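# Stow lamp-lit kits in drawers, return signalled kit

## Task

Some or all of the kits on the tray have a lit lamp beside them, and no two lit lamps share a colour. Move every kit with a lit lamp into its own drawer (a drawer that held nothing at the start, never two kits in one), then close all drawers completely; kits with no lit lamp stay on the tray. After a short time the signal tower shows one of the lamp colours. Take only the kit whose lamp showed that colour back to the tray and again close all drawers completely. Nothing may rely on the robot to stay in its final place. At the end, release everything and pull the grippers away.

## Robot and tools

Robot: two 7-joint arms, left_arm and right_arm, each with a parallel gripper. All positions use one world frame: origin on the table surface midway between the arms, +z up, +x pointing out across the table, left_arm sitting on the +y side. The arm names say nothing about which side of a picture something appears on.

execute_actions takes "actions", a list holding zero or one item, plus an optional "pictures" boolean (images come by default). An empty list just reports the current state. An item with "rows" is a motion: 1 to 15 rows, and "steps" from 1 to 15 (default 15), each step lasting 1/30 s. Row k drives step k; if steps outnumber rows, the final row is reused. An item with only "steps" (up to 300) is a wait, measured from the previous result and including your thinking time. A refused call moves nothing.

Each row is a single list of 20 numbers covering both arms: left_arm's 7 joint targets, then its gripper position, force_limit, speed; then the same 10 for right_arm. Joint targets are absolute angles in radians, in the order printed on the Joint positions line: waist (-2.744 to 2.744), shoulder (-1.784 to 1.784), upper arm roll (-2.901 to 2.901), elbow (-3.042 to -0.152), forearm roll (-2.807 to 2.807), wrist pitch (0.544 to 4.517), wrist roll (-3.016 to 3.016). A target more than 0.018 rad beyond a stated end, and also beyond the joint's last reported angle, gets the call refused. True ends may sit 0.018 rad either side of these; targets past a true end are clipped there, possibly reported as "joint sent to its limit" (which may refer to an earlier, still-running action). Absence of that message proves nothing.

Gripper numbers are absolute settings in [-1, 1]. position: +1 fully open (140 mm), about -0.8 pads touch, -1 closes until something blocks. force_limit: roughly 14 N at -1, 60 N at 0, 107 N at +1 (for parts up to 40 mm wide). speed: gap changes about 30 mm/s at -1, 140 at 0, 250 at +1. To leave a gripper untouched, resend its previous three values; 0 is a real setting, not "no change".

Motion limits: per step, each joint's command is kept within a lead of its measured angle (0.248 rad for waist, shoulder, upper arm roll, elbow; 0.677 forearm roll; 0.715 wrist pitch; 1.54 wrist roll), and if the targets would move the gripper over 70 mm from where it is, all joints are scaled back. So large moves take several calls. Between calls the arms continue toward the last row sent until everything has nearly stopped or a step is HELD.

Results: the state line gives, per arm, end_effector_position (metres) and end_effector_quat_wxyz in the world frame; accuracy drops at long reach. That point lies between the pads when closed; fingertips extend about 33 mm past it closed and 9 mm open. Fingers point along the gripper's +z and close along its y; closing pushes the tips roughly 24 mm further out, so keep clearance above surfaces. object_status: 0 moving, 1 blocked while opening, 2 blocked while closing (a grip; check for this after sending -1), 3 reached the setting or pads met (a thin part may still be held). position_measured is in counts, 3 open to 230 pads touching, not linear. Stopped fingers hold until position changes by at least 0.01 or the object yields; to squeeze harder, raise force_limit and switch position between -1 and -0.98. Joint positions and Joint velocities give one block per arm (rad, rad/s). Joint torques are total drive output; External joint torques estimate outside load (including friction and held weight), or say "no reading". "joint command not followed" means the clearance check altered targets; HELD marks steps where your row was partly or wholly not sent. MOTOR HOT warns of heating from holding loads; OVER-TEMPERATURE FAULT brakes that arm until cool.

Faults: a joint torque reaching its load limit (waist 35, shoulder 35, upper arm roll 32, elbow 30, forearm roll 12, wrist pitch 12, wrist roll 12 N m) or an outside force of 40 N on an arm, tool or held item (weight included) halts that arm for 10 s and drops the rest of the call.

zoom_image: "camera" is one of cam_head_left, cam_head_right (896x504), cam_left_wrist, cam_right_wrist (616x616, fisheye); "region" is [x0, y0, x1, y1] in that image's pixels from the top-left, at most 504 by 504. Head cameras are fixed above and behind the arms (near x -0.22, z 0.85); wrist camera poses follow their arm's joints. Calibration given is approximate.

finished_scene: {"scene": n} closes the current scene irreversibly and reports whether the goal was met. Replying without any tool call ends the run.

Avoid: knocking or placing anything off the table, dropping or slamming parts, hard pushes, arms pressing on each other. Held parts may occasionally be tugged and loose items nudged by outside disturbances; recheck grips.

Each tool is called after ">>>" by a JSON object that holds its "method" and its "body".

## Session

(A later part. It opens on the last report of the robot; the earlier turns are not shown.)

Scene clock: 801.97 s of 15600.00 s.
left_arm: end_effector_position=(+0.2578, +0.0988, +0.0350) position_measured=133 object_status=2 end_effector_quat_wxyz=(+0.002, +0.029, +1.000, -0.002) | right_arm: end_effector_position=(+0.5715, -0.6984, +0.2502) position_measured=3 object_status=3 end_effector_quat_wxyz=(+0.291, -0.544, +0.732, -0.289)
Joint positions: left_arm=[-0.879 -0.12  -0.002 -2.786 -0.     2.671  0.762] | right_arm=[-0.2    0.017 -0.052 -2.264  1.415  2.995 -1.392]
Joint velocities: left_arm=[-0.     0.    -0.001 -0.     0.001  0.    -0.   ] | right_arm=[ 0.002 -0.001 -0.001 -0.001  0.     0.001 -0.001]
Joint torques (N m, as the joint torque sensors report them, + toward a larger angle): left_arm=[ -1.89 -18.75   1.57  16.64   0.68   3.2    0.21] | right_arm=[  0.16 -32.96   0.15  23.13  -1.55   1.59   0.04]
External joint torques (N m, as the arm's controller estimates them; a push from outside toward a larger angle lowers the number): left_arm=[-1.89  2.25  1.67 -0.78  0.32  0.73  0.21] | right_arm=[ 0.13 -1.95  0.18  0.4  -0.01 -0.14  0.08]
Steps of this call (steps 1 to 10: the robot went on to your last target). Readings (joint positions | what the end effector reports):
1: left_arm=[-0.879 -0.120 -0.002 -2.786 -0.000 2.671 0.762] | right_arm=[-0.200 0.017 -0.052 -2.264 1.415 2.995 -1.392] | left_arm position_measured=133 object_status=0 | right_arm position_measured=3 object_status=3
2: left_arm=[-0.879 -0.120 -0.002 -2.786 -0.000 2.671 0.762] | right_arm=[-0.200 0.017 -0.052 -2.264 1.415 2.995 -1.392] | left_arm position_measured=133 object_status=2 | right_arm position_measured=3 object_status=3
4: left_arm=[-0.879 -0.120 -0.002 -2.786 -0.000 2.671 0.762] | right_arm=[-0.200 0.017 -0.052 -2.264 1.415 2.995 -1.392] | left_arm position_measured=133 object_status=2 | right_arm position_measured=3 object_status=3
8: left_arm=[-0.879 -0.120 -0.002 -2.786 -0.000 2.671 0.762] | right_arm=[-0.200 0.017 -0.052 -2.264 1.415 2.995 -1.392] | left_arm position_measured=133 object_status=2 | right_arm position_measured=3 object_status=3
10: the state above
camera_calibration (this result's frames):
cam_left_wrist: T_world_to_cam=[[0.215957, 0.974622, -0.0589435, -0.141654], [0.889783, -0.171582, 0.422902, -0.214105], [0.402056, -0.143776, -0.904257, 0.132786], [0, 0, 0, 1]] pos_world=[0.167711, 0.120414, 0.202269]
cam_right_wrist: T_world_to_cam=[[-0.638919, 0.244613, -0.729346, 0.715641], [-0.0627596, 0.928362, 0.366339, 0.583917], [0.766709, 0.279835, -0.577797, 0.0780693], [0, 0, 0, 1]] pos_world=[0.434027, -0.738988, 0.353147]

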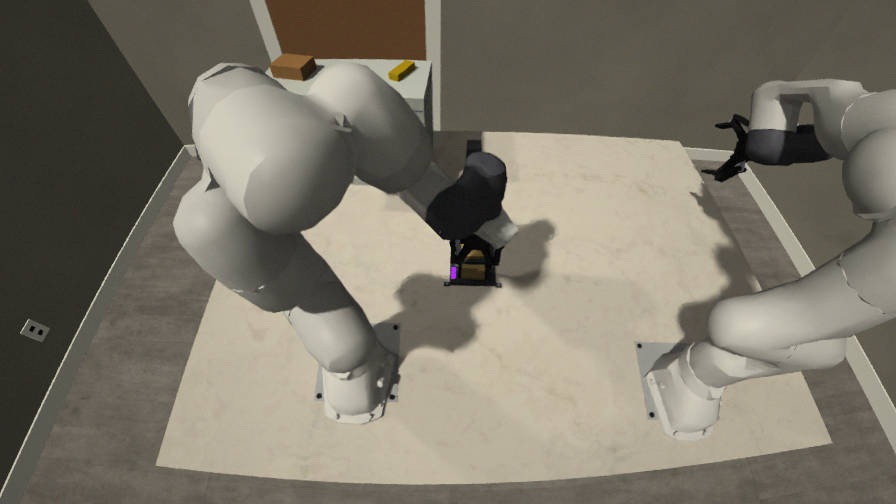

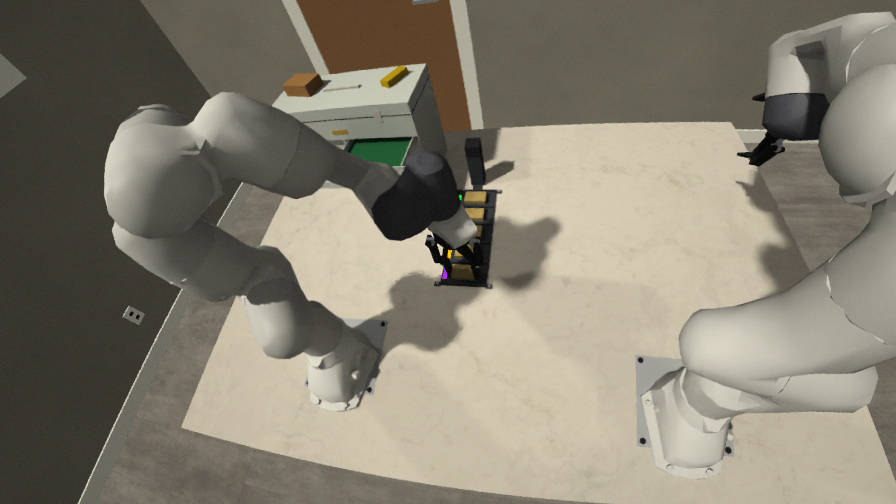

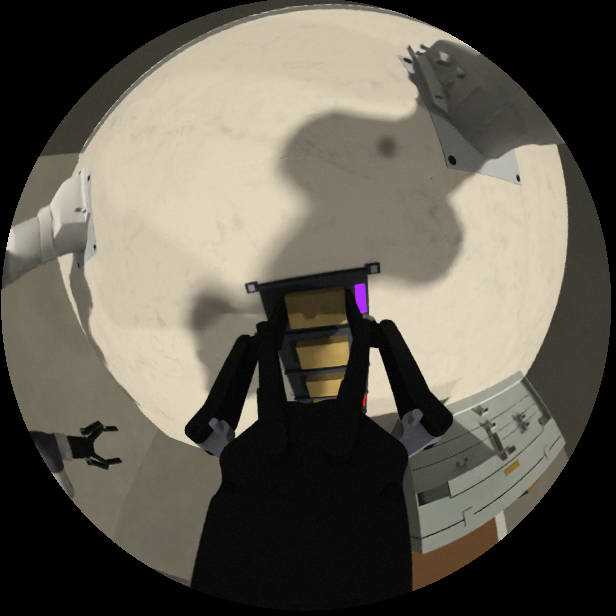

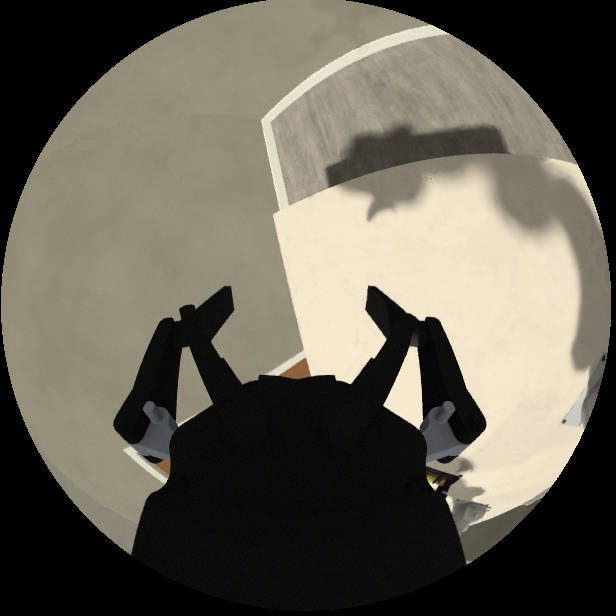

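>>> {"method": "execute_actions", "body": {"actions": [{"rows":[[-0.879,-0.14,0,-2.786,0,2.62,0.762,-1,0,-0.5,-0.2,0.017,-0.05,-2.264,1.415,2.995,-1.392,1,0,0],[-0.879,-0.17,0,-2.783,0,2.57,0.762,-1,0,-0.5,-0.2,0.017,-0.05,-2.264,1.415,2.995,-1.392,1,0,0],[-0.879,-0.20,0,-2.78,0,2.51,0.762,-1,0,-0.5,-0.2,0.017,-0.05,-2.264,1.415,2.995,-1.392,1,0,0],[-0.879,-0.23,0,-2.775,0,2.45,0.762,-1,0,-0.5,-0.2,0.017,-0.05,-2.264,1.415,2.995,-1.392,1,0,0],[-0.879,-0.27,0,-2.755,0,2.39,0.762,-1,0,-0.5,-0.2,0.017,-0.05,-2.264,1.415,2.995,-1.392,1,0,0],[-0.879,-0.31,0,-2.735,0,2.33,0.762,-1,0,-0.5,-0.2,0.017,-0.05,-2.264,1.415,2.995,-1.392,1,0,0],[-0.879,-0.35,0,-2.71,0,2.27,0.762,-1,0,-0.5,-0.2,0.017,-0.05,-2.264,1.415,2.995,-1.392,1,0,0],[-0.879,-0.39,0,-2.685,0,2.21,0.762,-1,0,-0.5,-0.2,0.017,-0.05,-2.264,1.415,2.995,-1.392,1,0,0],[-0.879,-0.43,0,-2.66,0,2.15,0.762,-1,0,-0.5,-0.2,0.017,-0.05,-2.264,1.415,2.995,-1.392,1,0,0],[-0.879,-0.46,0,-2.63,0,2.09,0.762,-1,0,-0.5,-0.2,0.017,-0.05,-2.264,1.415,2.995,-1.392,1,0,0],[-0.879,-0.49,0,-2.59,0,2.03,0.762,-1,0,-0.5,-0.2,0.017,-0.05,-2.264,1.415,2.995,-1.392,1,0,0],[-0.879,-0.515,0,-2.55,0,1.97,0.762,-1,0,-0.5,-0.2,0.017,-0.05,-2.264,1.415,2.995,-1.392,1,0,0],[-0.879,-0.535,0,-2.51,0,1.92,0.762,-1,0,-0.5,-0.2,0.017,-0.05,-2.264,1.415,2.995,-1.392,1,0,0],[-0.879,-0.55,0,-2.47,0,1.89,0.762,-1,0,-0.5,-0.2,0.017,-0.05,-2.264,1.415,2.995,-1.392,1,0,0],[-0.879,-0.562,0,-2.437,0,1.875,0.762,-1,0,-0.5,-0.2,0.017,-0.05,-2.264,1.415,2.995,-1.392,1,0,0]],"steps":15}], "pictures": false}}

>>> {"method": "execute_actions", "body": {"actions": [{"rows":[[-0.05,-0.562,0,-2.437,0,1.875,1.598,-1,0,-0.5,-0.2,0.017,-0.05,-2.264,1.415,2.995,-1.392,1,0,0]],"steps":15}], "pictures": false}}

>>> {"method": "execute_actions", "body": {"actions": [{"steps":10}], "pictures": false}}

>>> {"method": "execute_actions", "body": {"actions": [{"rows":[[-0.05,-0.155,0,-2.065,0,1.912,1.598,-1,0,-0.5,-0.2,0.017,-0.05,-2.264,1.415,2.995,-1.392,1,0,0]],"steps":15}], "pictures": false}}

>>> {"method": "execute_actions", "body": {"actions": [{"steps":30}]}}

Scene clock: 850.80 s of 15600.00 s.
left_arm: end_effector_position=(+0.2773, +0.0758, +0.2560) position_measured=133 object_status=2 end_effector_quat_wxyz=(+0.028, +0.029, +0.999, -0.031) | right_arm: end_effector_position=(+0.5715, -0.6984, +0.2502) position_measured=3 object_status=3 end_effector_quat_wxyz=(+0.291, -0.544, +0.732, -0.289)
Joint positions: left_arm=[-0.879 -0.52  -0.002 -2.513 -0.     2.077  0.762] | right_arm=[-0.2    0.017 -0.052 -2.264  1.415  2.995 -1.392]
Joint velocities: left_arm=[-0.002 -0.604 -0.001  1.081  0.001 -1.149  0.   ] | right_arm=[ 0.001  0.001  0.001 -0.001  0.001  0.     0.002]
Joint torques (N m, as the joint torque sensors report them, + toward a larger angle): left_arm=[-0.47 -9.29  0.98 17.79  1.03  0.99  0.05] | right_arm=[  0.17 -32.71  -0.33  22.9   -1.45   1.67   0.02]
External joint torques (N m, as the arm's controller estimates them; a push from outside toward a larger angle lowers the number): left_arm=[-0.36 -1.98  1.54  2.01  0.32 -0.48  0.05] | right_arm=[ 0.15 -1.83 -0.29  0.24  0.08 -0.05  0.07]
Steps of this call (steps 1 to 15: the robot went on to your last target; steps 16 to 90: nothing new was sent; then 45.33 s passed at rest; steps 91 to 105: all 15 steps of this action). Readings (joint positions | what the end effector reports):
91: left_arm=[-0.879 -0.123 -0.002 -2.786 -0.000 2.663 0.762] | right_arm=[-0.200 0.017 -0.052 -2.264 1.415 2.995 -1.392] | left_arm position_measured=133 object_status=2 | right_arm position_measured=3 object_status=3
92: left_arm=[-0.879 -0.133 -0.002 -2.787 -0.000 2.647 0.762] | right_arm=[-0.200 0.017 -0.052 -2.264 1.415 2.995 -1.392] | left_arm position_measured=133 object_status=2 | right_arm position_measured=3 object_status=3
94: left_arm=[-0.879 -0.172 -0.002 -2.785 -0.000 2.593 0.762] | right_arm=[-0.200 0.017 -0.052 -2.264 1.415 2.995 -1.392] | left_arm position_measured=133 object_status=2 | right_arm position_measured=3 object_status=3
98: left_arm=[-0.879 -0.301 -0.002 -2.736 -0.000 2.424 0.762] | right_arm=[-0.200 0.017 -0.052 -2.264 1.415 2.995 -1.392] | left_arm position_measured=133 object_status=2 | right_arm position_measured=3 object_status=3
105: the state above

Scene clock: 851.30 s of 15600.00 s.
left_arm: end_effector_position=(+0.3972, +0.3458, +0.2896) position_measured=133 object_status=2 end_effector_quat_wxyz=(+0.013, -0.068, +0.998, -0.003) | right_arm: end_effector_position=(+0.5715, -0.6984, +0.2502) position_measured=3 object_status=3 end_effector_quat_wxyz=(+0.291, -0.544, +0.732, -0.289)
Joint positions: left_arm=[-0.13  -0.558  0.002 -2.44  -0.001  1.909  1.321] | right_arm=[-0.2    0.017 -0.052 -2.264  1.415  2.995 -1.392]
Joint velocities: left_arm=[ 1.166 -0.003  0.139  0.007  0.016 -0.178  0.893] | right_arm=[ 0.001 -0.    -0.001 -0.     0.001  0.    -0.002]
Joint torques (N m, as the joint torque sensors report them, + toward a larger angle): left_arm=[ -9.09 -14.4   -8.67  25.01   0.68   1.91   0.59] | right_arm=[  0.13 -32.93  -0.32  22.96  -1.56   1.65   0.02]
External joint torques (N m, as the arm's controller estimates them; a push from outside toward a larger angle lowers the number): left_arm=[ 0.66 -1.02  1.66  0.73  0.69 -0.48  0.6 ] | right_arm=[ 0.15 -2.02 -0.24  0.31 -0.03 -0.08  0.06]
Steps of this call (steps 1 to 15: all 15 steps of this action). Readings (joint positions | what the end effector reports):
1: left_arm=[-0.847 -0.537 -0.013 -2.487 -0.001 2.056 0.812] | right_arm=[-0.200 0.017 -0.052 -2.264 1.415 2.995 -1.392] | left_arm position_measured=133 object_status=2 | right_arm position_measured=3 object_status=3
2: left_arm=[-0.802 -0.548 -0.015 -2.470 -0.001 2.040 0.862] | right_arm=[-0.200 0.017 -0.052 -2.264 1.415 2.995 -1.392] | left_arm position_measured=133 object_status=2 | right_arm position_measured=3 object_status=3
4: left_arm=[-0.705 -0.556 -0.011 -2.454 -0.001 2.009 0.953] | right_arm=[-0.200 0.017 -0.052 -2.264 1.415 2.995 -1.392] | left_arm position_measured=133 object_status=2 | right_arm position_measured=3 object_status=3
8: left_arm=[-0.502 -0.558 -0.006 -2.444 -0.001 1.960 1.107] | right_arm=[-0.200 0.017 -0.052 -2.264 1.415 2.995 -1.392] | left_arm position_measured=133 object_status=2 | right_arm position_measured=3 object_status=3
15: the state above

Scene clock: 851.63 s of 15600.00 s.
left_arm: end_effector_position=(+0.3913, +0.3766, +0.2876) position_measured=133 object_status=2 end_effector_quat_wxyz=(+0.001, -0.017, +1.000, -0.001) | right_arm: end_effector_position=(+0.5715, -0.6984, +0.2502) position_measured=3 object_status=3 end_effector_quat_wxyz=(+0.291, -0.544, +0.732, -0.289)
Joint positions: left_arm=[-0.053 -0.559  0.003 -2.44  -0.     1.882  1.501] | right_arm=[-0.2    0.017 -0.052 -2.264  1.415  2.995 -1.392]
Joint velocities: left_arm=[ 0.004  0.    -0.011  0.002 -0.    -0.025  0.298] | right_arm=[ 0.001 -0.001 -0.001 -0.001 -0.001 -0.     0.001]
Joint torques (N m, as the joint torque sensors report them, + toward a larger angle): left_arm=[  1.38 -13.98  -2.85  25.55   1.07   1.98   0.59] | right_arm=[  0.05 -32.39  -0.29  23.15  -1.47   1.63   0.06]
External joint torques (N m, as the arm's controller estimates them; a push from outside toward a larger angle lowers the number): left_arm=[ 1.33 -1.26 -2.39  1.13  0.29 -0.46  0.59] | right_arm=[-0.02 -1.4  -0.29  0.43  0.08 -0.1   0.1 ]
Steps of this call (steps 1 to 10: the robot went on to your last target). Readings (joint positions | what the end effector reports):
1: left_arm=[-0.099 -0.558 0.006 -2.440 -0.000 1.903 1.349] | right_arm=[-0.200 0.017 -0.052 -2.264 1.415 2.995 -1.392] | left_arm position_measured=133 object_status=2 | right_arm position_measured=3 object_status=3
2: left_arm=[-0.079 -0.558 0.008 -2.440 -0.000 1.899 1.374] | right_arm=[-0.200 0.017 -0.052 -2.264 1.415 2.995 -1.392] | left_arm position_measured=133 object_status=2 | right_arm position_measured=3 object_status=3
4: left_arm=[-0.061 -0.559 0.008 -2.440 -0.000 1.892 1.417] | right_arm=[-0.200 0.017 -0.052 -2.264 1.415 2.995 -1.392] | left_arm position_measured=133 object_status=2 | right_arm position_measured=3 object_status=3
8: left_arm=[-0.054 -0.559 0.004 -2.440 -0.000 1.884 1.479] | right_arm=[-0.200 0.017 -0.052 -2.264 1.415 2.995 -1.392] | left_arm position_measured=133 object_status=2 | right_arm position_measured=3 object_status=3
10: the state above

Scene clock: 852.13 s of 15600.00 s.
left_arm: end_effector_position=(+0.5167, +0.3720, +0.2864) position_measured=133 object_status=2 end_effector_quat_wxyz=(-0.005, +0.019, +1.000, -0.000) | right_arm: end_effector_position=(+0.5715, -0.6984, +0.2502) position_measured=3 object_status=3 end_effector_quat_wxyz=(+0.291, -0.544, +0.732, -0.289)
Joint positions: left_arm=[-0.053 -0.154  0.002 -2.07  -0.001  1.905  1.572] | right_arm=[-0.2    0.017 -0.052 -2.264  1.415  2.995 -1.392]
Joint velocities: left_arm=[-0.    -0.    -0.     0.039 -0.     0.014  0.065] | right_arm=[ 0.001 -0.001  0.     0.    -0.    -0.001 -0.   ]
Joint torques (N m, as the joint torque sensors report them, + toward a larger angle): left_arm=[  0.52 -27.41  -0.98  25.38   1.14   3.2    0.42] | right_arm=[  0.04 -32.63   0.11  23.05  -1.55   1.59   0.02]
External joint torques (N m, as the arm's controller estimates them; a push from outside toward a larger angle lowers the number): left_arm=[ 0.47 -1.24 -0.88  1.64  0.37  0.9   0.42] | right_arm=[-0.08 -1.64  0.05  0.33  0.   -0.13  0.06]
Steps of this call (steps 1 to 15: all 15 steps of this action). Readings (joint positions | what the end effector reports):
1: left_arm=[-0.053 -0.520 0.003 -2.395 -0.001 1.870 1.508] | right_arm=[-0.200 0.017 -0.052 -2.264 1.415 2.995 -1.392] | left_arm position_measured=133 object_status=2 | right_arm position_measured=3 object_status=3
2: left_arm=[-0.053 -0.461 0.003 -2.333 -0.001 1.876 1.514] | right_arm=[-0.200 0.017 -0.052 -2.264 1.415 2.995 -1.392] | left_arm position_measured=133 object_status=2 | right_arm position_measured=3 object_status=3
4: left_arm=[-0.053 -0.338 0.003 -2.208 -0.001 1.885 1.527] | right_arm=[-0.200 0.017 -0.052 -2.264 1.415 2.995 -1.392] | left_arm position_measured=133 object_status=2 | right_arm position_measured=3 object_status=3
8: left_arm=[-0.053 -0.180 0.002 -2.094 -0.001 1.901 1.550] | right_arm=[-0.200 0.017 -0.052 -2.264 1.415 2.995 -1.392] | left_arm position_measured=133 object_status=2 | right_arm position_measured=3 object_status=3
15: the state above

Scene clock: 853.13 s of 15600.00 s.
left_arm: end_effector_position=(+0.5178, +0.3719, +0.2874) position_measured=133 object_status=2 end_effector_quat_wxyz=(-0.003, +0.028, +1.000, -0.000) | right_arm: end_effector_position=(+0.5715, -0.6984, +0.2502) position_measured=3 object_status=3 end_effector_quat_wxyz=(+0.291, -0.544, +0.732, -0.289)
Joint positions: left_arm=[-0.053 -0.154  0.002 -2.068 -0.001  1.907  1.591] | right_arm=[-0.2    0.017 -0.052 -2.264  1.415  2.995 -1.392]
Joint velocities: left_arm=[-0.001 -0.    -0.     0.     0.002 -0.001  0.002] | right_arm=[ 0.002  0.001 -0.001 -0.001  0.001 -0.002 -0.   ]
Joint torques (N m, as the joint torque sensors report them, + toward a larger angle): left_arm=[  1.56 -27.48  -1.34  25.53   1.2    3.32   0.41] | right_arm=[ -0.03 -32.83   0.18  23.1   -1.54   1.63   0.03]
External joint torques (N m, as the arm's controller estimates them; a push from outside toward a larger angle lowers the number): left_arm=[ 1.65 -0.86 -1.1   1.26  0.43  0.93  0.41] | right_arm=[-0.06 -1.96  0.22  0.45 -0.01 -0.09  0.07]
Steps of this call (steps 1 to 30: the robot went on to your last target). Readings (joint positions | what the end effector reports):
1: left_arm=[-0.053 -0.154 0.002 -2.069 -0.001 1.906 1.574] | right_arm=[-0.200 0.017 -0.052 -2.264 1.415 2.995 -1.392] | left_arm position_measured=133 object_status=2 | right_arm position_measured=3 object_status=3
2: left_arm=[-0.053 -0.154 0.002 -2.068 -0.001 1.906 1.576] | right_arm=[-0.200 0.017 -0.052 -2.264 1.415 2.995 -1.392] | left_arm position_measured=133 object_status=2 | right_arm position_measured=3 object_status=3
4: left_arm=[-0.053 -0.154 0.002 -2.068 -0.001 1.906 1.579] | right_arm=[-0.200 0.017 -0.052 -2.264 1.415 2.995 -1.392] | left_arm position_measured=133 object_status=2 | right_arm position_measured=3 object_status=3
8: left_arm=[-0.053 -0.154 0.002 -2.068 -0.001 1.907 1.583] | right_arm=[-0.200 0.017 -0.052 -2.264 1.415 2.995 -1.392] | left_arm position_measured=133 object_status=2 | right_arm position_measured=3 object_status=3
30: the state above
All arms were judged still, so your last target was given up. Only a new action makes them travel on or press farther. Fingers that are still opening or closing keep moving.
camera_calibration (this result's frames):
cam_left_wrist: T_world_to_cam=[[0.213333, 0.975251, -0.0580891, -0.448279], [0.894358, -0.171016, 0.413373, -0.505237], [0.393208, -0.140138, -0.908707, 0.300285], [0, 0, 0, 1]] pos_world=[0.429421, 0.392863, 0.455682]
cam_right_wrist: T_world_to_cam=[[-0.638919, 0.244613, -0.729346, 0.715641], [-0.0627595, 0.928362, 0.366339, 0.583917], [0.766709, 0.279835, -0.577797, 0.0780694], [0, 0, 0, 1]] pos_world=[0.434027, -0.738988, 0.353147]

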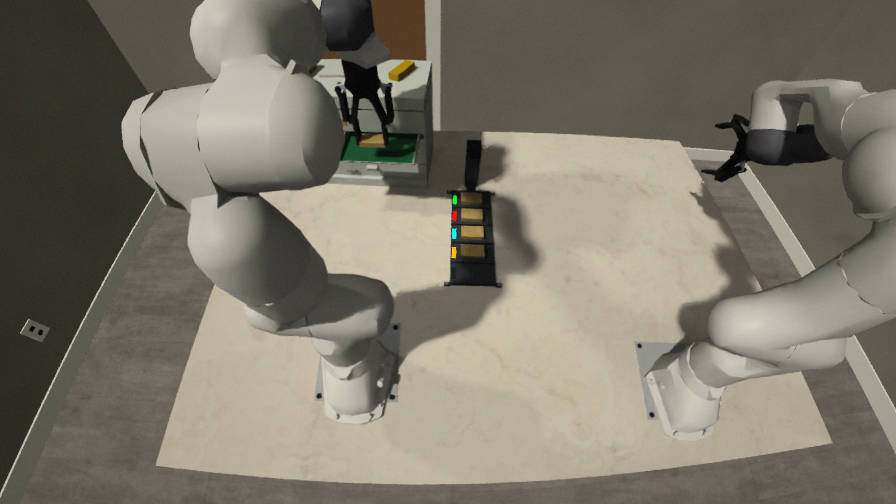

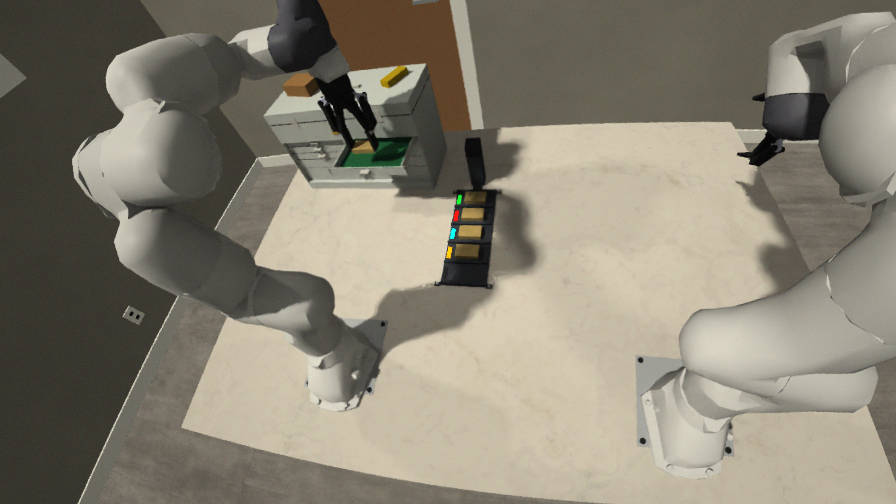

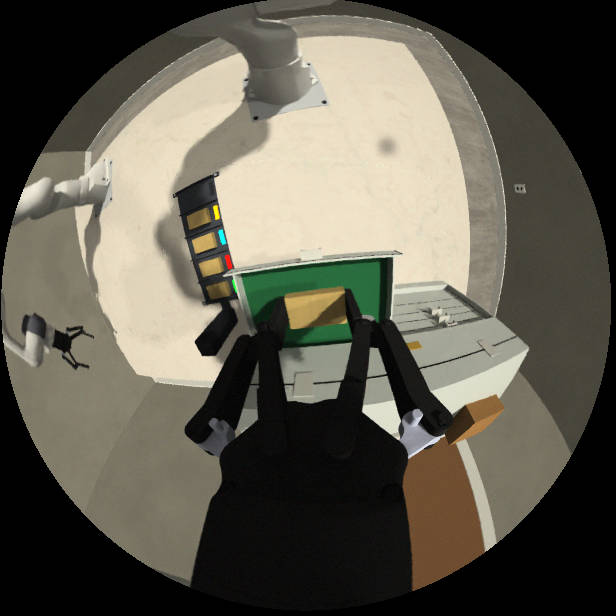

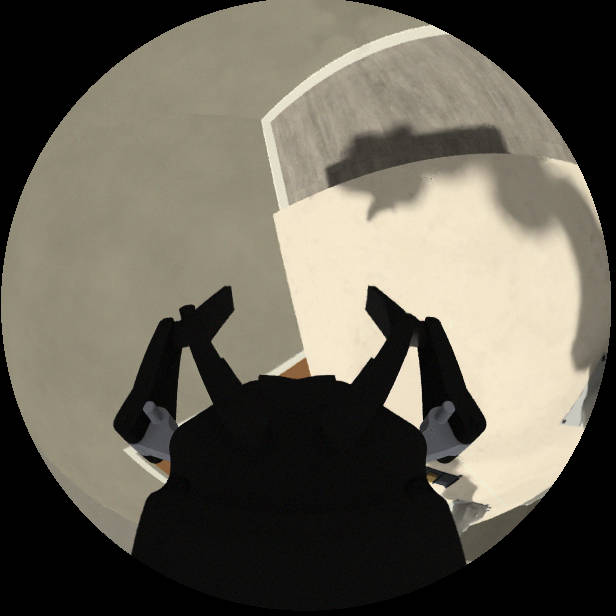

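>>> {"method": "execute_actions", "body": {"actions": [{"rows":[[-0.05,-0.15,0,-2.08,0,1.96,1.598,-1,0,-0.5,-0.2,0.017,-0.05,-2.264,1.415,2.995,-1.392,1,0,0],[-0.05,-0.146,0,-2.094,0,1.985,1.598,-1,0,-0.5,-0.2,0.017,-0.05,-2.264,1.415,2.995,-1.392,1,0,0],[-0.05,-0.142,0,-2.108,0,2.005,1.598,-1,0,-0.5,-0.2,0.017,-0.05,-2.264,1.415,2.995,-1.392,1,0,0],[-0.05,-0.138,0,-2.122,0,2.025,1.598,-1,0,-0.5,-0.2,0.017,-0.05,-2.264,1.415,2.995,-1.392,1,0,0],[-0.05,-0.134,0,-2.135,0,2.045,1.598,-1,0,-0.5,-0.2,0.017,-0.05,-2.264,1.415,2.995,-1.392,1,0,0],[-0.05,-0.130,0,-2.147,0,2.06,1.598,-1,0,-0.5,-0.2,0.017,-0.05,-2.264,1.415,2.995,-1.392,1,0,0],[-0.05,-0.126,0,-2.158,0,2.07,1.598,-1,0,-0.5,-0.2,0.017,-0.05,-2.264,1.415,2.995,-1.392,1,0,0],[-0.05,-0.123,0,-2.167,0,2.07,1.598,-1,0,-0.5,-0.2,0.017,-0.05,-2.264,1.415,2.995,-1.392,1,0,0],[-0.05,-0.120,0,-2.174,0,2.07,1.598,-1,0,-0.5,-0.2,0.017,-0.05,-2.264,1.415,2.995,-1.392,1,0,0],[-0.05,-0.118,0,-2.180,0,2.07,1.598,-1,0,-0.5,-0.2,0.017,-0.05,-2.264,1.415,2.995,-1.392,1,0,0],[-0.05,-0.117,0,-2.183,0,2.07,1.598,-1,0,-0.5,-0.2,0.017,-0.05,-2.264,1.415,2.995,-1.392,1,0,0]],"steps":15}], "pictures": false}}

>>> {"method": "execute_actions", "body": {"actions": [{"steps":20}]}}

>>> {"method": "zoom_image", "body": {"camera": "cam_head_right", "region": [300, 90, 450, 200]}}

Scene clock: 874.80 s of 15600.00 s.
left_arm: end_effector_position=(+0.5193, +0.3719, +0.2331) position_measured=133 object_status=2 end_effector_quat_wxyz=(-0.000, +0.028, +1.000, -0.000) | right_arm: end_effector_position=(+0.5715, -0.6984, +0.2502) position_measured=3 object_status=3 end_effector_quat_wxyz=(+0.291, -0.544, +0.732, -0.289)
Joint positions: left_arm=[-0.053 -0.122  0.002 -2.175 -0.001  2.053  1.591] | right_arm=[-0.2    0.017 -0.052 -2.264  1.415  2.995 -1.392]
Joint velocities: left_arm=[ 0.002 -0.001 -0.    -0.024  0.002  0.068 -0.002] | right_arm=[-0.001 -0.001 -0.001 -0.    -0.    -0.    -0.001]
Joint torques (N m, as the joint torque sensors report them, + toward a larger angle): left_arm=[  1.06 -23.7   -1.15  20.57   1.12   3.37   0.44] | right_arm=[ -0.04 -32.93   0.12  23.06  -1.55   1.64   0.  ]
External joint torques (N m, as the arm's controller estimates them; a push from outside toward a larger angle lowers the number): left_arm=[ 1.02  5.11 -1.06 -4.09  0.37  0.75  0.43] | right_arm=[ 0.08 -1.88  0.29  0.31 -0.02 -0.1   0.04]
Steps of this call (steps 1 to 90: nothing new was sent; then 18.17 s passed at rest; steps 91 to 105: all 15 steps of this action). Readings (joint positions | what the end effector reports):
91: left_arm=[-0.053 -0.154 0.002 -2.070 -0.001 1.915 1.591] | right_arm=[-0.200 0.017 -0.052 -2.264 1.415 2.995 -1.392] | left_arm position_measured=133 object_status=2 | right_arm position_measured=3 object_status=3
92: left_arm=[-0.053 -0.154 0.002 -2.076 -0.001 1.927 1.591] | right_arm=[-0.200 0.017 -0.052 -2.264 1.415 2.995 -1.392] | left_arm position_measured=133 object_status=2 | right_arm position_measured=3 object_status=3
94: left_arm=[-0.053 -0.150 0.002 -2.094 -0.001 1.955 1.591] | right_arm=[-0.200 0.017 -0.052 -2.264 1.415 2.995 -1.392] | left_arm position_measured=133 object_status=2 | right_arm position_measured=3 object_status=3
98: left_arm=[-0.053 -0.133 0.002 -2.143 -0.001 2.012 1.591] | right_arm=[-0.200 0.017 -0.052 -2.264 1.415 2.995 -1.392] | left_arm position_measured=133 object_status=2 | right_arm position_measured=3 object_status=3
105: the state above

Scene clock: 875.47 s of 15600.00 s.
left_arm: end_effector_position=(+0.5223, +0.3717, +0.2333) position_measured=133 object_status=2 end_effector_quat_wxyz=(+0.005, +0.028, +1.000, -0.000) | right_arm: end_effector_position=(+0.5715, -0.6984, +0.2502) position_measured=3 object_status=3 end_effector_quat_wxyz=(+0.291, -0.544, +0.732, -0.289)
Joint positions: left_arm=[-0.053 -0.122  0.002 -2.177 -0.001  2.065  1.592] | right_arm=[-0.2    0.017 -0.052 -2.264  1.415  2.995 -1.392]
Joint velocities: left_arm=[-0.001  0.002  0.    -0.     0.     0.001  0.002] | right_arm=[ 0.002  0.     0.     0.001 -0.     0.001 -0.   ]
Joint torques (N m, as the joint torque sensors report them, + toward a larger angle): left_arm=[  0.66 -23.31  -1.24  20.59   1.1    3.38   0.43] | right_arm=[  0.03 -32.64   0.01  23.32  -1.49   1.6    0.08]
External joint torques (N m, as the arm's controller estimates them; a push from outside toward a larger angle lowers the number): left_arm=[ 0.71  3.92 -1.07 -3.21  0.37  0.95  0.43] | right_arm=[-0.09 -1.77 -0.04  0.62  0.06 -0.11  0.12]
Steps of this call (steps 1 to 20: the robot went on to your last target). Readings (joint positions | what the end effector reports):
1: left_arm=[-0.053 -0.122 0.002 -2.176 -0.001 2.055 1.591] | right_arm=[-0.200 0.017 -0.052 -2.264 1.415 2.995 -1.392] | left_arm position_measured=133 object_status=2 | right_arm position_measured=3 object_status=3
2: left_arm=[-0.053 -0.122 0.002 -2.176 -0.001 2.057 1.591] | right_arm=[-0.200 0.017 -0.052 -2.264 1.415 2.995 -1.392] | left_arm position_measured=133 object_status=2 | right_arm position_measured=3 object_status=3
4: left_arm=[-0.053 -0.122 0.002 -2.176 -0.001 2.060 1.591] | right_arm=[-0.200 0.017 -0.052 -2.264 1.415 2.995 -1.392] | left_arm position_measured=133 object_status=2 | right_arm position_measured=3 object_status=3
8: left_arm=[-0.053 -0.122 0.002 -2.177 -0.001 2.063 1.591] | right_arm=[-0.200 0.017 -0.052 -2.264 1.415 2.995 -1.392] | left_arm position_measured=133 object_status=2 | right_arm position_measured=3 object_status=3
20: the state above
camera_calibration (this result's frames):
cam_left_wrist: T_world_to_cam=[[0.215283, 0.975003, -0.0549729, -0.45384], [0.887165, -0.171739, 0.428304, -0.486348], [0.408156, -0.140976, -0.901961, 0.240223], [0, 0, 0, 1]] pos_world=[0.431126, 0.392837, 0.400028]
cam_right_wrist: T_world_to_cam=[[-0.638919, 0.244613, -0.729346, 0.715641], [-0.0627595, 0.928362, 0.366339, 0.583917], [0.766709, 0.279835, -0.577797, 0.0780693], [0, 0, 0, 1]] pos_world=[0.434027, -0.738988, 0.353147]

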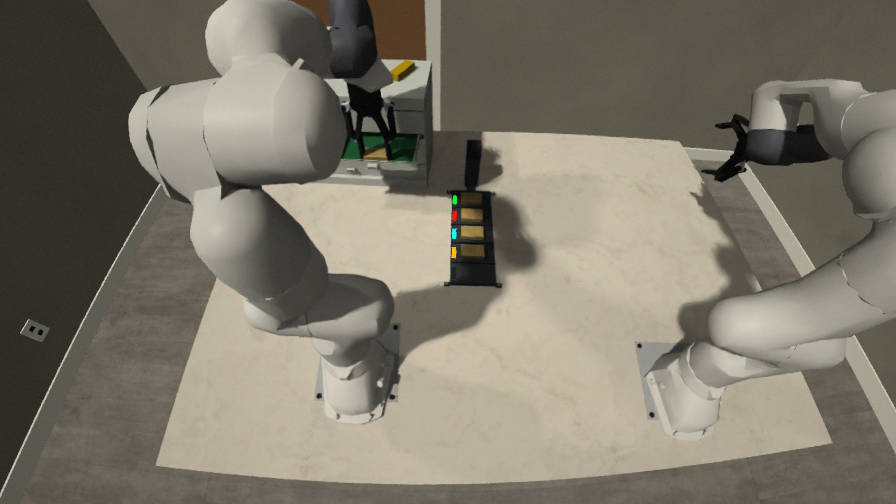

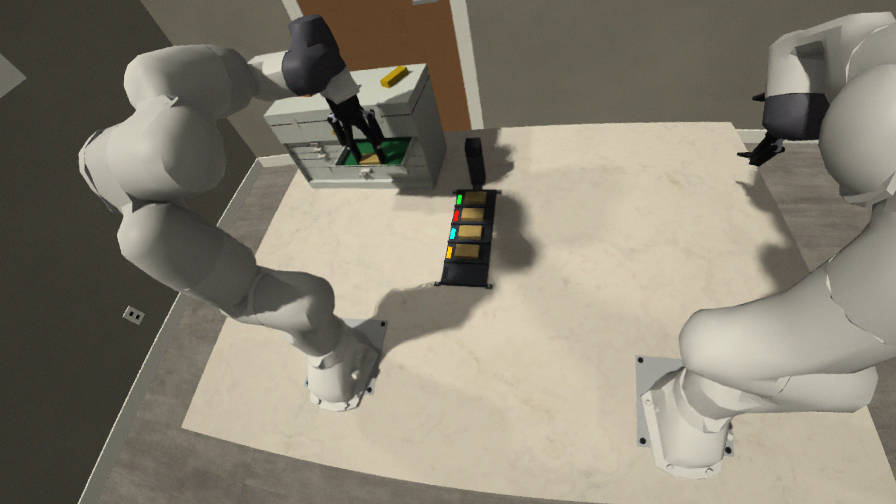

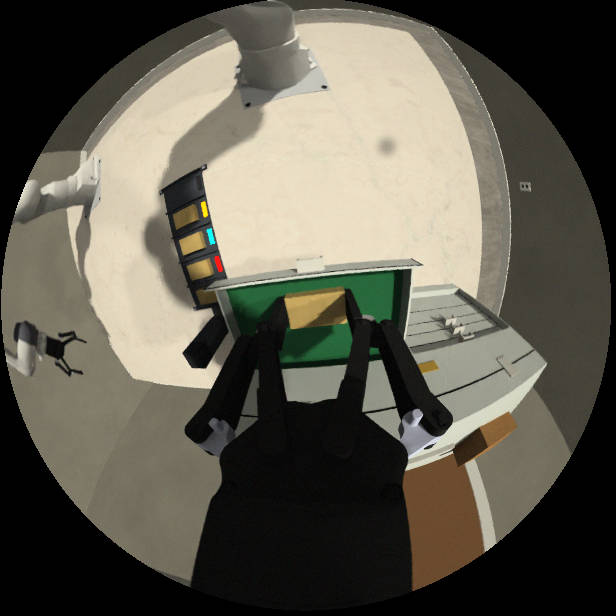

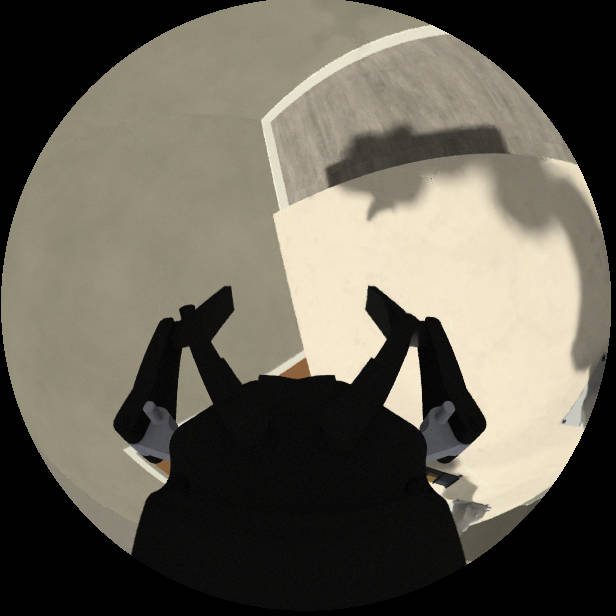

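Region (300, 90, 450, 200) of cam_head_right's 896x504 image, scaled by 3.360, with more detail than that image has; it fills the top 370 rows of this view, and the rest is white.

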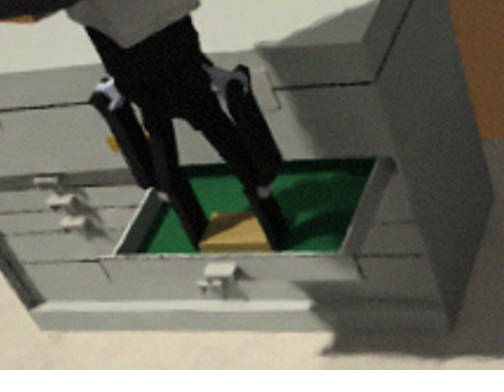

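>>> {"method": "execute_actions", "body": {"actions": [{"rows":[[-0.05,-0.123,0,-2.175,0,2.06,1.598,0.3,0,0,-0.2,0.017,-0.05,-2.264,1.415,2.995,-1.392,1,0,0],[-0.05,-0.123,0,-2.175,0,2.06,1.598,0.3,0,0,-0.2,0.017,-0.05,-2.264,1.415,2.995,-1.392,1,0,0],[-0.05,-0.123,0,-2.175,0,2.06,1.598,0.3,0,0,-0.2,0.017,-0.05,-2.264,1.415,2.995,-1.392,1,0,0],[-0.05,-0.123,0,-2.175,0,2.06,1.598,0.3,0,0,-0.2,0.017,-0.05,-2.264,1.415,2.995,-1.392,1,0,0],[-0.05,-0.123,0,-2.175,0,2.06,1.598,0.3,0,0,-0.2,0.017,-0.05,-2.264,1.415,2.995,-1.392,1,0,0],[-0.05,-0.123,0,-2.175,0,2.06,1.598,0.3,0,0,-0.2,0.017,-0.05,-2.264,1.415,2.995,-1.392,1,0,0],[-0.05,-0.128,0,-2.15,0,2.0,1.598,0.3,0,0,-0.2,0.017,-0.05,-2.264,1.415,2.995,-1.392,1,0,0],[-0.05,-0.135,0,-2.125,0,1.96,1.598,0.3,0,0,-0.2,0.017,-0.05,-2.264,1.415,2.995,-1.392,1,0,0],[-0.05,-0.143,0,-2.10,0,1.93,1.598,0.3,0,0,-0.2,0.017,-0.05,-2.264,1.415,2.995,-1.392,1,0,0],[-0.05,-0.155,0,-2.065,0,1.91,1.598,0.3,0,0,-0.2,0.017,-0.05,-2.264,1.415,2.995,-1.392,1,0,0]],"steps":15}], "pictures": false}}

>>> {"method": "execute_actions", "body": {"actions": [{"rows":[[-0.05,-0.562,0,-2.437,0,1.875,1.578,-1,0,0,-0.2,0.017,-0.05,-2.264,1.415,2.995,-1.392,1,0,0]],"steps":14}], "pictures": false}}

>>> {"method": "execute_actions", "body": {"actions": [{"rows":[[-0.05,-0.738,0,-2.922,0,2.3,1.578,-1,0,0,-0.2,0.017,-0.05,-2.264,1.415,2.995,-1.392,1,0,0]],"steps":14}], "pictures": false}}

>>> {"method": "execute_actions", "body": {"actions": [{"rows":[[-0.05,-0.738,0,-2.922,0,2.625,1.578,-1,0,0,-0.2,0.017,-0.05,-2.264,1.415,2.995,-1.392,1,0,0]],"steps":15}], "pictures": false}}

>>> {"method": "execute_actions", "body": {"actions": [{"steps":20}]}}

>>> {"method": "zoom_image", "body": {"camera": "cam_head_right", "region": [280, 90, 450, 220]}}

Scene clock: 937.50 s of 15600.00 s.
left_arm: end_effector_position=(+0.5312, +0.3714, +0.2934) position_measured=91 object_status=3 end_effector_quat_wxyz=(+0.019, +0.029, +0.999, -0.001) | right_arm: end_effector_position=(+0.5715, -0.6984, +0.2502) position_measured=3 object_status=3 end_effector_quat_wxyz=(+0.291, -0.544, +0.732, -0.289)
Joint positions: left_arm=[-0.053 -0.158  0.002 -2.067 -0.001  1.948  1.592] | right_arm=[-0.2    0.017 -0.052 -2.264  1.415  2.995 -1.392]
Joint velocities: left_arm=[-0.002 -0.047 -0.001  0.089  0.    -0.185  0.001] | right_arm=[-0.     0.    -0.001 -0.    -0.001 -0.     0.   ]
Joint torques (N m, as the joint torque sensors report them, + toward a larger angle): left_arm=[  0.87 -23.05  -0.92  20.98   1.1    1.43   0.36] | right_arm=[ -0.18 -32.86   0.12  23.45  -1.52   1.63   0.01]
External joint torques (N m, as the arm's controller estimates them; a push from outside toward a larger angle lowers the number): left_arm=[ 1.07 -1.97 -0.56  0.4   0.39 -0.6   0.36] | right_arm=[-0.12 -2.11  0.24  0.86  0.01 -0.1   0.06]
Steps of this call (steps 1 to 15: the robot went on to your last target; steps 16 to 90: nothing new was sent; then 58.53 s passed at rest; steps 91 to 105: all 15 steps of this action). Readings (joint positions | what the end effector reports):
91: left_arm=[-0.053 -0.122 0.002 -2.177 -0.001 2.065 1.592] | right_arm=[-0.200 0.017 -0.052 -2.264 1.415 2.995 -1.392] | left_arm position_measured=133 object_status=0 | right_arm position_measured=3 object_status=3
92: left_arm=[-0.053 -0.122 0.002 -2.177 -0.001 2.065 1.592] | right_arm=[-0.200 0.017 -0.052 -2.264 1.415 2.995 -1.392] | left_arm position_measured=131 object_status=0 | right_arm position_measured=3 object_status=3
94: left_arm=[-0.053 -0.122 0.002 -2.176 -0.001 2.065 1.592] | right_arm=[-0.200 0.017 -0.052 -2.264 1.415 2.995 -1.392] | left_arm position_measured=111 object_status=0 | right_arm position_measured=3 object_status=3
98: left_arm=[-0.053 -0.122 0.002 -2.161 -0.001 2.037 1.592] | right_arm=[-0.200 0.017 -0.052 -2.264 1.415 2.995 -1.392] | left_arm position_measured=91 object_status=0 | right_arm position_measured=3 object_status=3
105: the state above

Scene clock: 937.97 s of 15600.00 s.
left_arm: end_effector_position=(+0.3944, +0.3763, +0.2914) position_measured=189 object_status=0 end_effector_quat_wxyz=(+0.005, +0.026, +1.000, -0.001) | right_arm: end_effector_position=(+0.5715, -0.6984, +0.2502) position_measured=3 object_status=3 end_effector_quat_wxyz=(+0.291, -0.544, +0.732, -0.289)
Joint positions: left_arm=[-0.052 -0.559  0.002 -2.433 -0.     1.884  1.587] | right_arm=[-0.2    0.017 -0.052 -2.264  1.415  2.995 -1.392]
Joint velocities: left_arm=[ 0.     0.001 -0.    -0.049  0.001 -0.033 -0.007] | right_arm=[-0.001 -0.    -0.001 -0.     0.001 -0.     0.001]
Joint torques (N m, as the joint torque sensors report them, + toward a larger angle): left_arm=[  0.18 -14.44  -1.1   23.64   1.16   1.93  -0.24] | right_arm=[  0.14 -32.26  -0.25  22.72  -1.56   1.65  -0.02]
External joint torques (N m, as the arm's controller estimates them; a push from outside toward a larger angle lowers the number): left_arm=[ 0.15 -1.53 -0.62 -1.28  0.36 -0.61 -0.24] | right_arm=[ 0.11 -1.34 -0.22  0.04 -0.03 -0.08  0.03]
Steps of this call (steps 1 to 14: all 14 steps of this action). Readings (joint positions | what the end effector reports):
1: left_arm=[-0.053 -0.192 0.002 -2.110 -0.000 1.946 1.591] | right_arm=[-0.200 0.017 -0.052 -2.264 1.415 2.995 -1.392] | left_arm position_measured=91 object_status=0 | right_arm position_measured=3 object_status=3
2: left_arm=[-0.053 -0.243 0.002 -2.167 -0.000 1.937 1.591] | right_arm=[-0.200 0.017 -0.052 -2.264 1.415 2.995 -1.392] | left_arm position_measured=97 object_status=0 | right_arm position_measured=3 object_status=3
4: left_arm=[-0.053 -0.358 0.002 -2.280 -0.000 1.922 1.590] | right_arm=[-0.200 0.017 -0.052 -2.264 1.415 2.995 -1.392] | left_arm position_measured=113 object_status=0 | right_arm position_measured=3 object_status=3
8: left_arm=[-0.052 -0.533 0.002 -2.404 -0.000 1.896 1.589] | right_arm=[-0.200 0.017 -0.052 -2.264 1.415 2.995 -1.392] | left_arm position_measured=143 object_status=0 | right_arm position_measured=3 object_status=3
14: the state above

Scene clock: 938.43 s of 15600.00 s.
left_arm: end_effector_position=(+0.3338, +0.3784, +0.1584) position_measured=233 object_status=3 end_effector_quat_wxyz=(+0.040, +0.026, +0.999, -0.001) | right_arm: end_effector_position=(+0.5715, -0.6984, +0.2502) position_measured=3 object_status=3 end_effector_quat_wxyz=(+0.291, -0.544, +0.732, -0.289)
Joint positions: left_arm=[-0.052 -0.734  0.001 -2.92   0.     2.266  1.585] | right_arm=[-0.2    0.017 -0.052 -2.264  1.415  2.995 -1.392]
Joint velocities: left_arm=[-0.    -0.027  0.    -0.003 -0.     0.182 -0.002] | right_arm=[-0.001  0.001 -0.002  0.001 -0.002 -0.     0.001]
Joint torques (N m, as the joint torque sensors report them, + toward a larger angle): left_arm=[ 1.2  -7.16 -0.79 21.69  0.83  3.3  -0.21] | right_arm=[ -0.21 -32.76   0.04  22.51  -1.63   1.68   0.06]
External joint torques (N m, as the arm's controller estimates them; a push from outside toward a larger angle lowers the number): left_arm=[ 1.22 -1.64 -0.14 -1.29  0.16  0.8  -0.21] | right_arm=[-0.08 -1.82  0.23 -0.21 -0.09 -0.06  0.1 ]
Steps of this call (steps 1 to 14: all 14 steps of this action). Readings (joint positions | what the end effector reports):
1: left_arm=[-0.052 -0.599 0.001 -2.494 0.000 1.957 1.586] | right_arm=[-0.200 0.017 -0.052 -2.264 1.415 2.995 -1.392] | left_arm position_measured=196 object_status=0 | right_arm position_measured=3 object_status=3
2: left_arm=[-0.052 -0.651 0.001 -2.571 0.000 2.019 1.586] | right_arm=[-0.200 0.017 -0.052 -2.264 1.415 2.995 -1.392] | left_arm position_measured=204 object_status=0 | right_arm position_measured=3 object_status=3
4: left_arm=[-0.052 -0.709 0.001 -2.711 0.000 2.107 1.586] | right_arm=[-0.200 0.017 -0.052 -2.264 1.415 2.995 -1.392] | left_arm position_measured=219 object_status=0 | right_arm position_measured=3 object_status=3
8: left_arm=[-0.052 -0.725 0.001 -2.891 0.000 2.203 1.586] | right_arm=[-0.200 0.017 -0.052 -2.264 1.415 2.995 -1.392] | left_arm position_measured=233 object_status=0 | right_arm position_measured=3 object_status=3
14: the state above

Scene clock: 938.93 s of 15600.00 s.
left_arm: end_effector_position=(+0.4279, +0.3749, +0.2118) position_measured=233 object_status=3 end_effector_quat_wxyz=(+0.204, +0.025, +0.979, -0.003) | right_arm: end_effector_position=(+0.5715, -0.6984, +0.2502) position_measured=3 object_status=3 end_effector_quat_wxyz=(+0.291, -0.544, +0.732, -0.289)
Joint positions: left_arm=[-0.052 -0.736  0.001 -2.922  0.     2.597  1.585] | right_arm=[-0.2    0.017 -0.052 -2.264  1.415  2.995 -1.392]
Joint velocities: left_arm=[-0.     0.001  0.002 -0.001 -0.001  0.144  0.   ] | right_arm=[-0.001  0.001  0.     0.001 -0.001 -0.    -0.   ]
Joint torques (N m, as the joint torque sensors report them, + toward a larger angle): left_arm=[ 0.77 -7.76 -1.24 24.26  0.79  4.03 -0.28] | right_arm=[ -0.31 -32.55   0.23  23.02  -1.52   1.66   0.  ]
External joint torques (N m, as the arm's controller estimates them; a push from outside toward a larger angle lowers the number): left_arm=[ 0.75 -1.42 -0.63  0.65  0.12  0.91 -0.27] | right_arm=[-0.3  -1.69  0.29  0.35  0.01 -0.06  0.04]
Steps of this call (steps 1 to 15: all 15 steps of this action). Readings (joint positions | what the end effector reports):
1: left_arm=[-0.052 -0.734 0.001 -2.922 0.000 2.299 1.585] | right_arm=[-0.200 0.017 -0.052 -2.264 1.415 2.995 -1.392] | left_arm position_measured=233 object_status=3 | right_arm position_measured=3 object_status=3
2: left_arm=[-0.052 -0.734 0.001 -2.922 0.000 2.336 1.585] | right_arm=[-0.200 0.017 -0.052 -2.264 1.415 2.995 -1.392] | left_arm position_measured=233 object_status=3 | right_arm position_measured=3 object_status=3
4: left_arm=[-0.052 -0.735 0.001 -2.922 0.000 2.409 1.585] | right_arm=[-0.200 0.017 -0.052 -2.264 1.415 2.995 -1.392] | left_arm position_measured=233 object_status=3 | right_arm position_measured=3 object_status=3
8: left_arm=[-0.052 -0.736 0.001 -2.922 0.000 2.525 1.585] | right_arm=[-0.200 0.017 -0.052 -2.264 1.415 2.995 -1.392] | left_arm position_measured=233 object_status=3 | right_arm position_measured=3 object_status=3
15: the state above

Scene clock: 939.60 s of 15600.00 s.
left_arm: end_effector_position=(+0.4337, +0.3747, +0.2166) position_measured=233 object_status=3 end_effector_quat_wxyz=(+0.216, +0.025, +0.976, -0.003) | right_arm: end_effector_position=(+0.5715, -0.6984, +0.2502) position_measured=3 object_status=3 end_effector_quat_wxyz=(+0.291, -0.544, +0.732, -0.289)
Joint positions: left_arm=[-0.052 -0.736  0.001 -2.922  0.     2.62   1.585] | right_arm=[-0.2    0.017 -0.052 -2.264  1.415  2.995 -1.392]
Joint velocities: left_arm=[ 0.001  0.     0.     0.001 -0.001  0.002 -0.   ] | right_arm=[-0.    -0.001 -0.001 -0.    -0.001  0.     0.001]
Joint torques (N m, as the joint torque sensors report them, + toward a larger angle): left_arm=[ 0.26 -7.36 -0.82 23.06  0.86  4.02 -0.3 ] | right_arm=[  0.04 -33.12  -0.26  23.02  -1.5    1.66   0.05]
External joint torques (N m, as the arm's controller estimates them; a push from outside toward a larger angle lowers the number): left_arm=[ 0.23 -0.8  -0.19 -0.91  0.19  0.79 -0.29] | right_arm=[ 0.12 -2.09 -0.11  0.3   0.03 -0.08  0.1 ]
Steps of this call (steps 1 to 20: the robot went on to your last target). Readings (joint positions | what the end effector reports):
1: left_arm=[-0.052 -0.736 0.001 -2.922 0.000 2.602 1.585] | right_arm=[-0.200 0.017 -0.052 -2.264 1.415 2.995 -1.392] | left_arm position_measured=233 object_status=3 | right_arm position_measured=3 object_status=3
2: left_arm=[-0.052 -0.736 0.001 -2.922 0.000 2.605 1.585] | right_arm=[-0.200 0.017 -0.052 -2.264 1.415 2.995 -1.392] | left_arm position_measured=233 object_status=3 | right_arm position_measured=3 object_status=3
4: left_arm=[-0.052 -0.736 0.001 -2.922 0.000 2.610 1.585] | right_arm=[-0.200 0.017 -0.052 -2.264 1.415 2.995 -1.392] | left_arm position_measured=233 object_status=3 | right_arm position_measured=3 object_status=3
8: left_arm=[-0.052 -0.736 0.001 -2.922 0.000 2.616 1.585] | right_arm=[-0.200 0.017 -0.052 -2.264 1.415 2.995 -1.392] | left_arm position_measured=233 object_status=3 | right_arm position_measured=3 object_status=3
20: the state above
camera_calibration (this result's frames):
cam_left_wrist: T_world_to_cam=[[0.216816, 0.975979, 0.0213431, -0.456157], [0.632366, -0.157071, 0.758579, -0.366633], [0.74371, -0.150976, -0.651232, 0.0656417], [0, 0, 0, 1]] pos_world=[0.28193, 0.397523, 0.330604]
cam_right_wrist: T_world_to_cam=[[-0.638919, 0.244613, -0.729346, 0.715641], [-0.0627595, 0.928362, 0.366339, 0.583917], [0.766709, 0.279835, -0.577797, 0.0780693], [0, 0, 0, 1]] pos_world=[0.434027, -0.738988, 0.353147]

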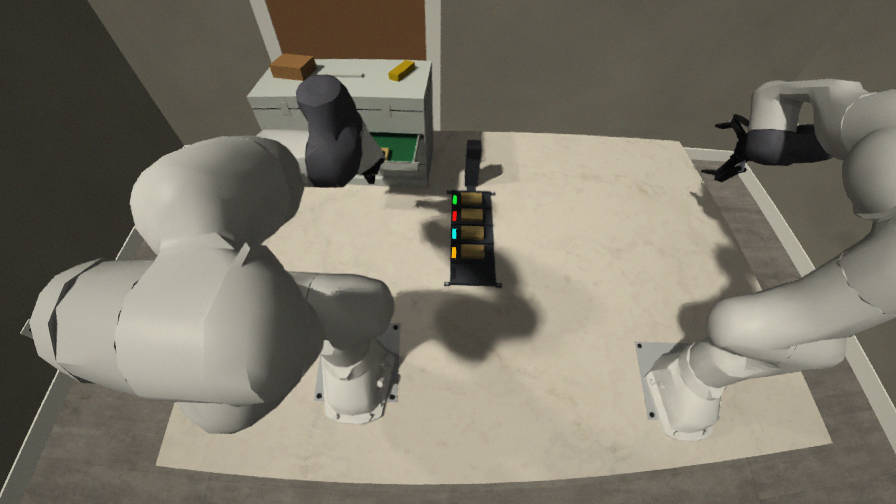

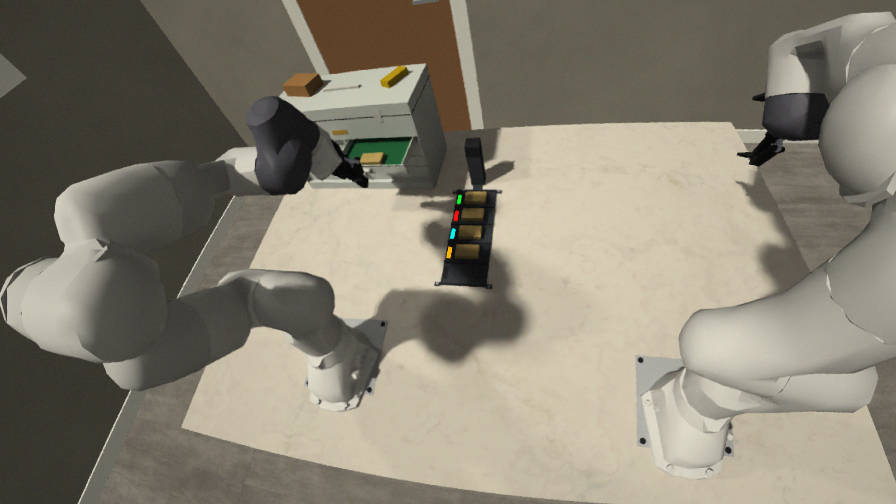

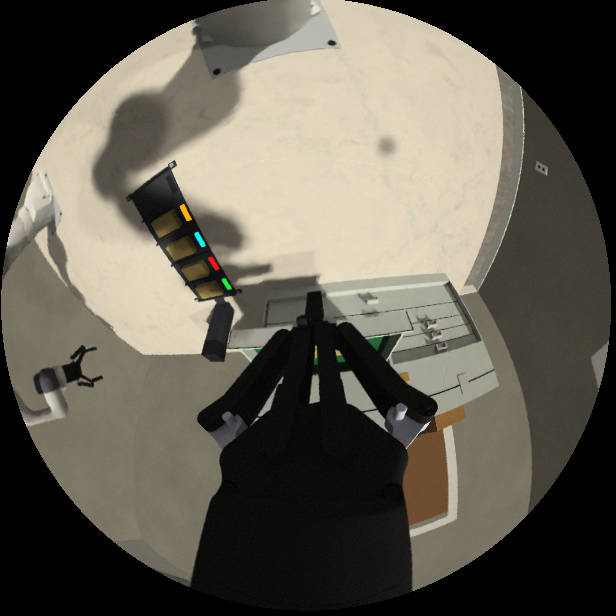

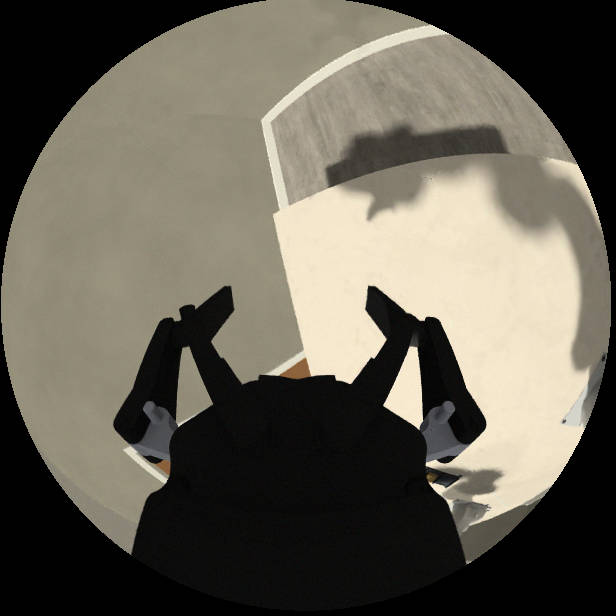

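Region (280, 90, 450, 220) of cam_head_right's 896x504 image, scaled by 2.965, with more detail than that image has; it fills the top 385 rows of this view, and the rest is white.

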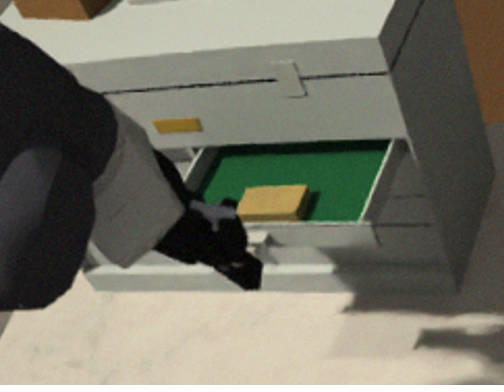

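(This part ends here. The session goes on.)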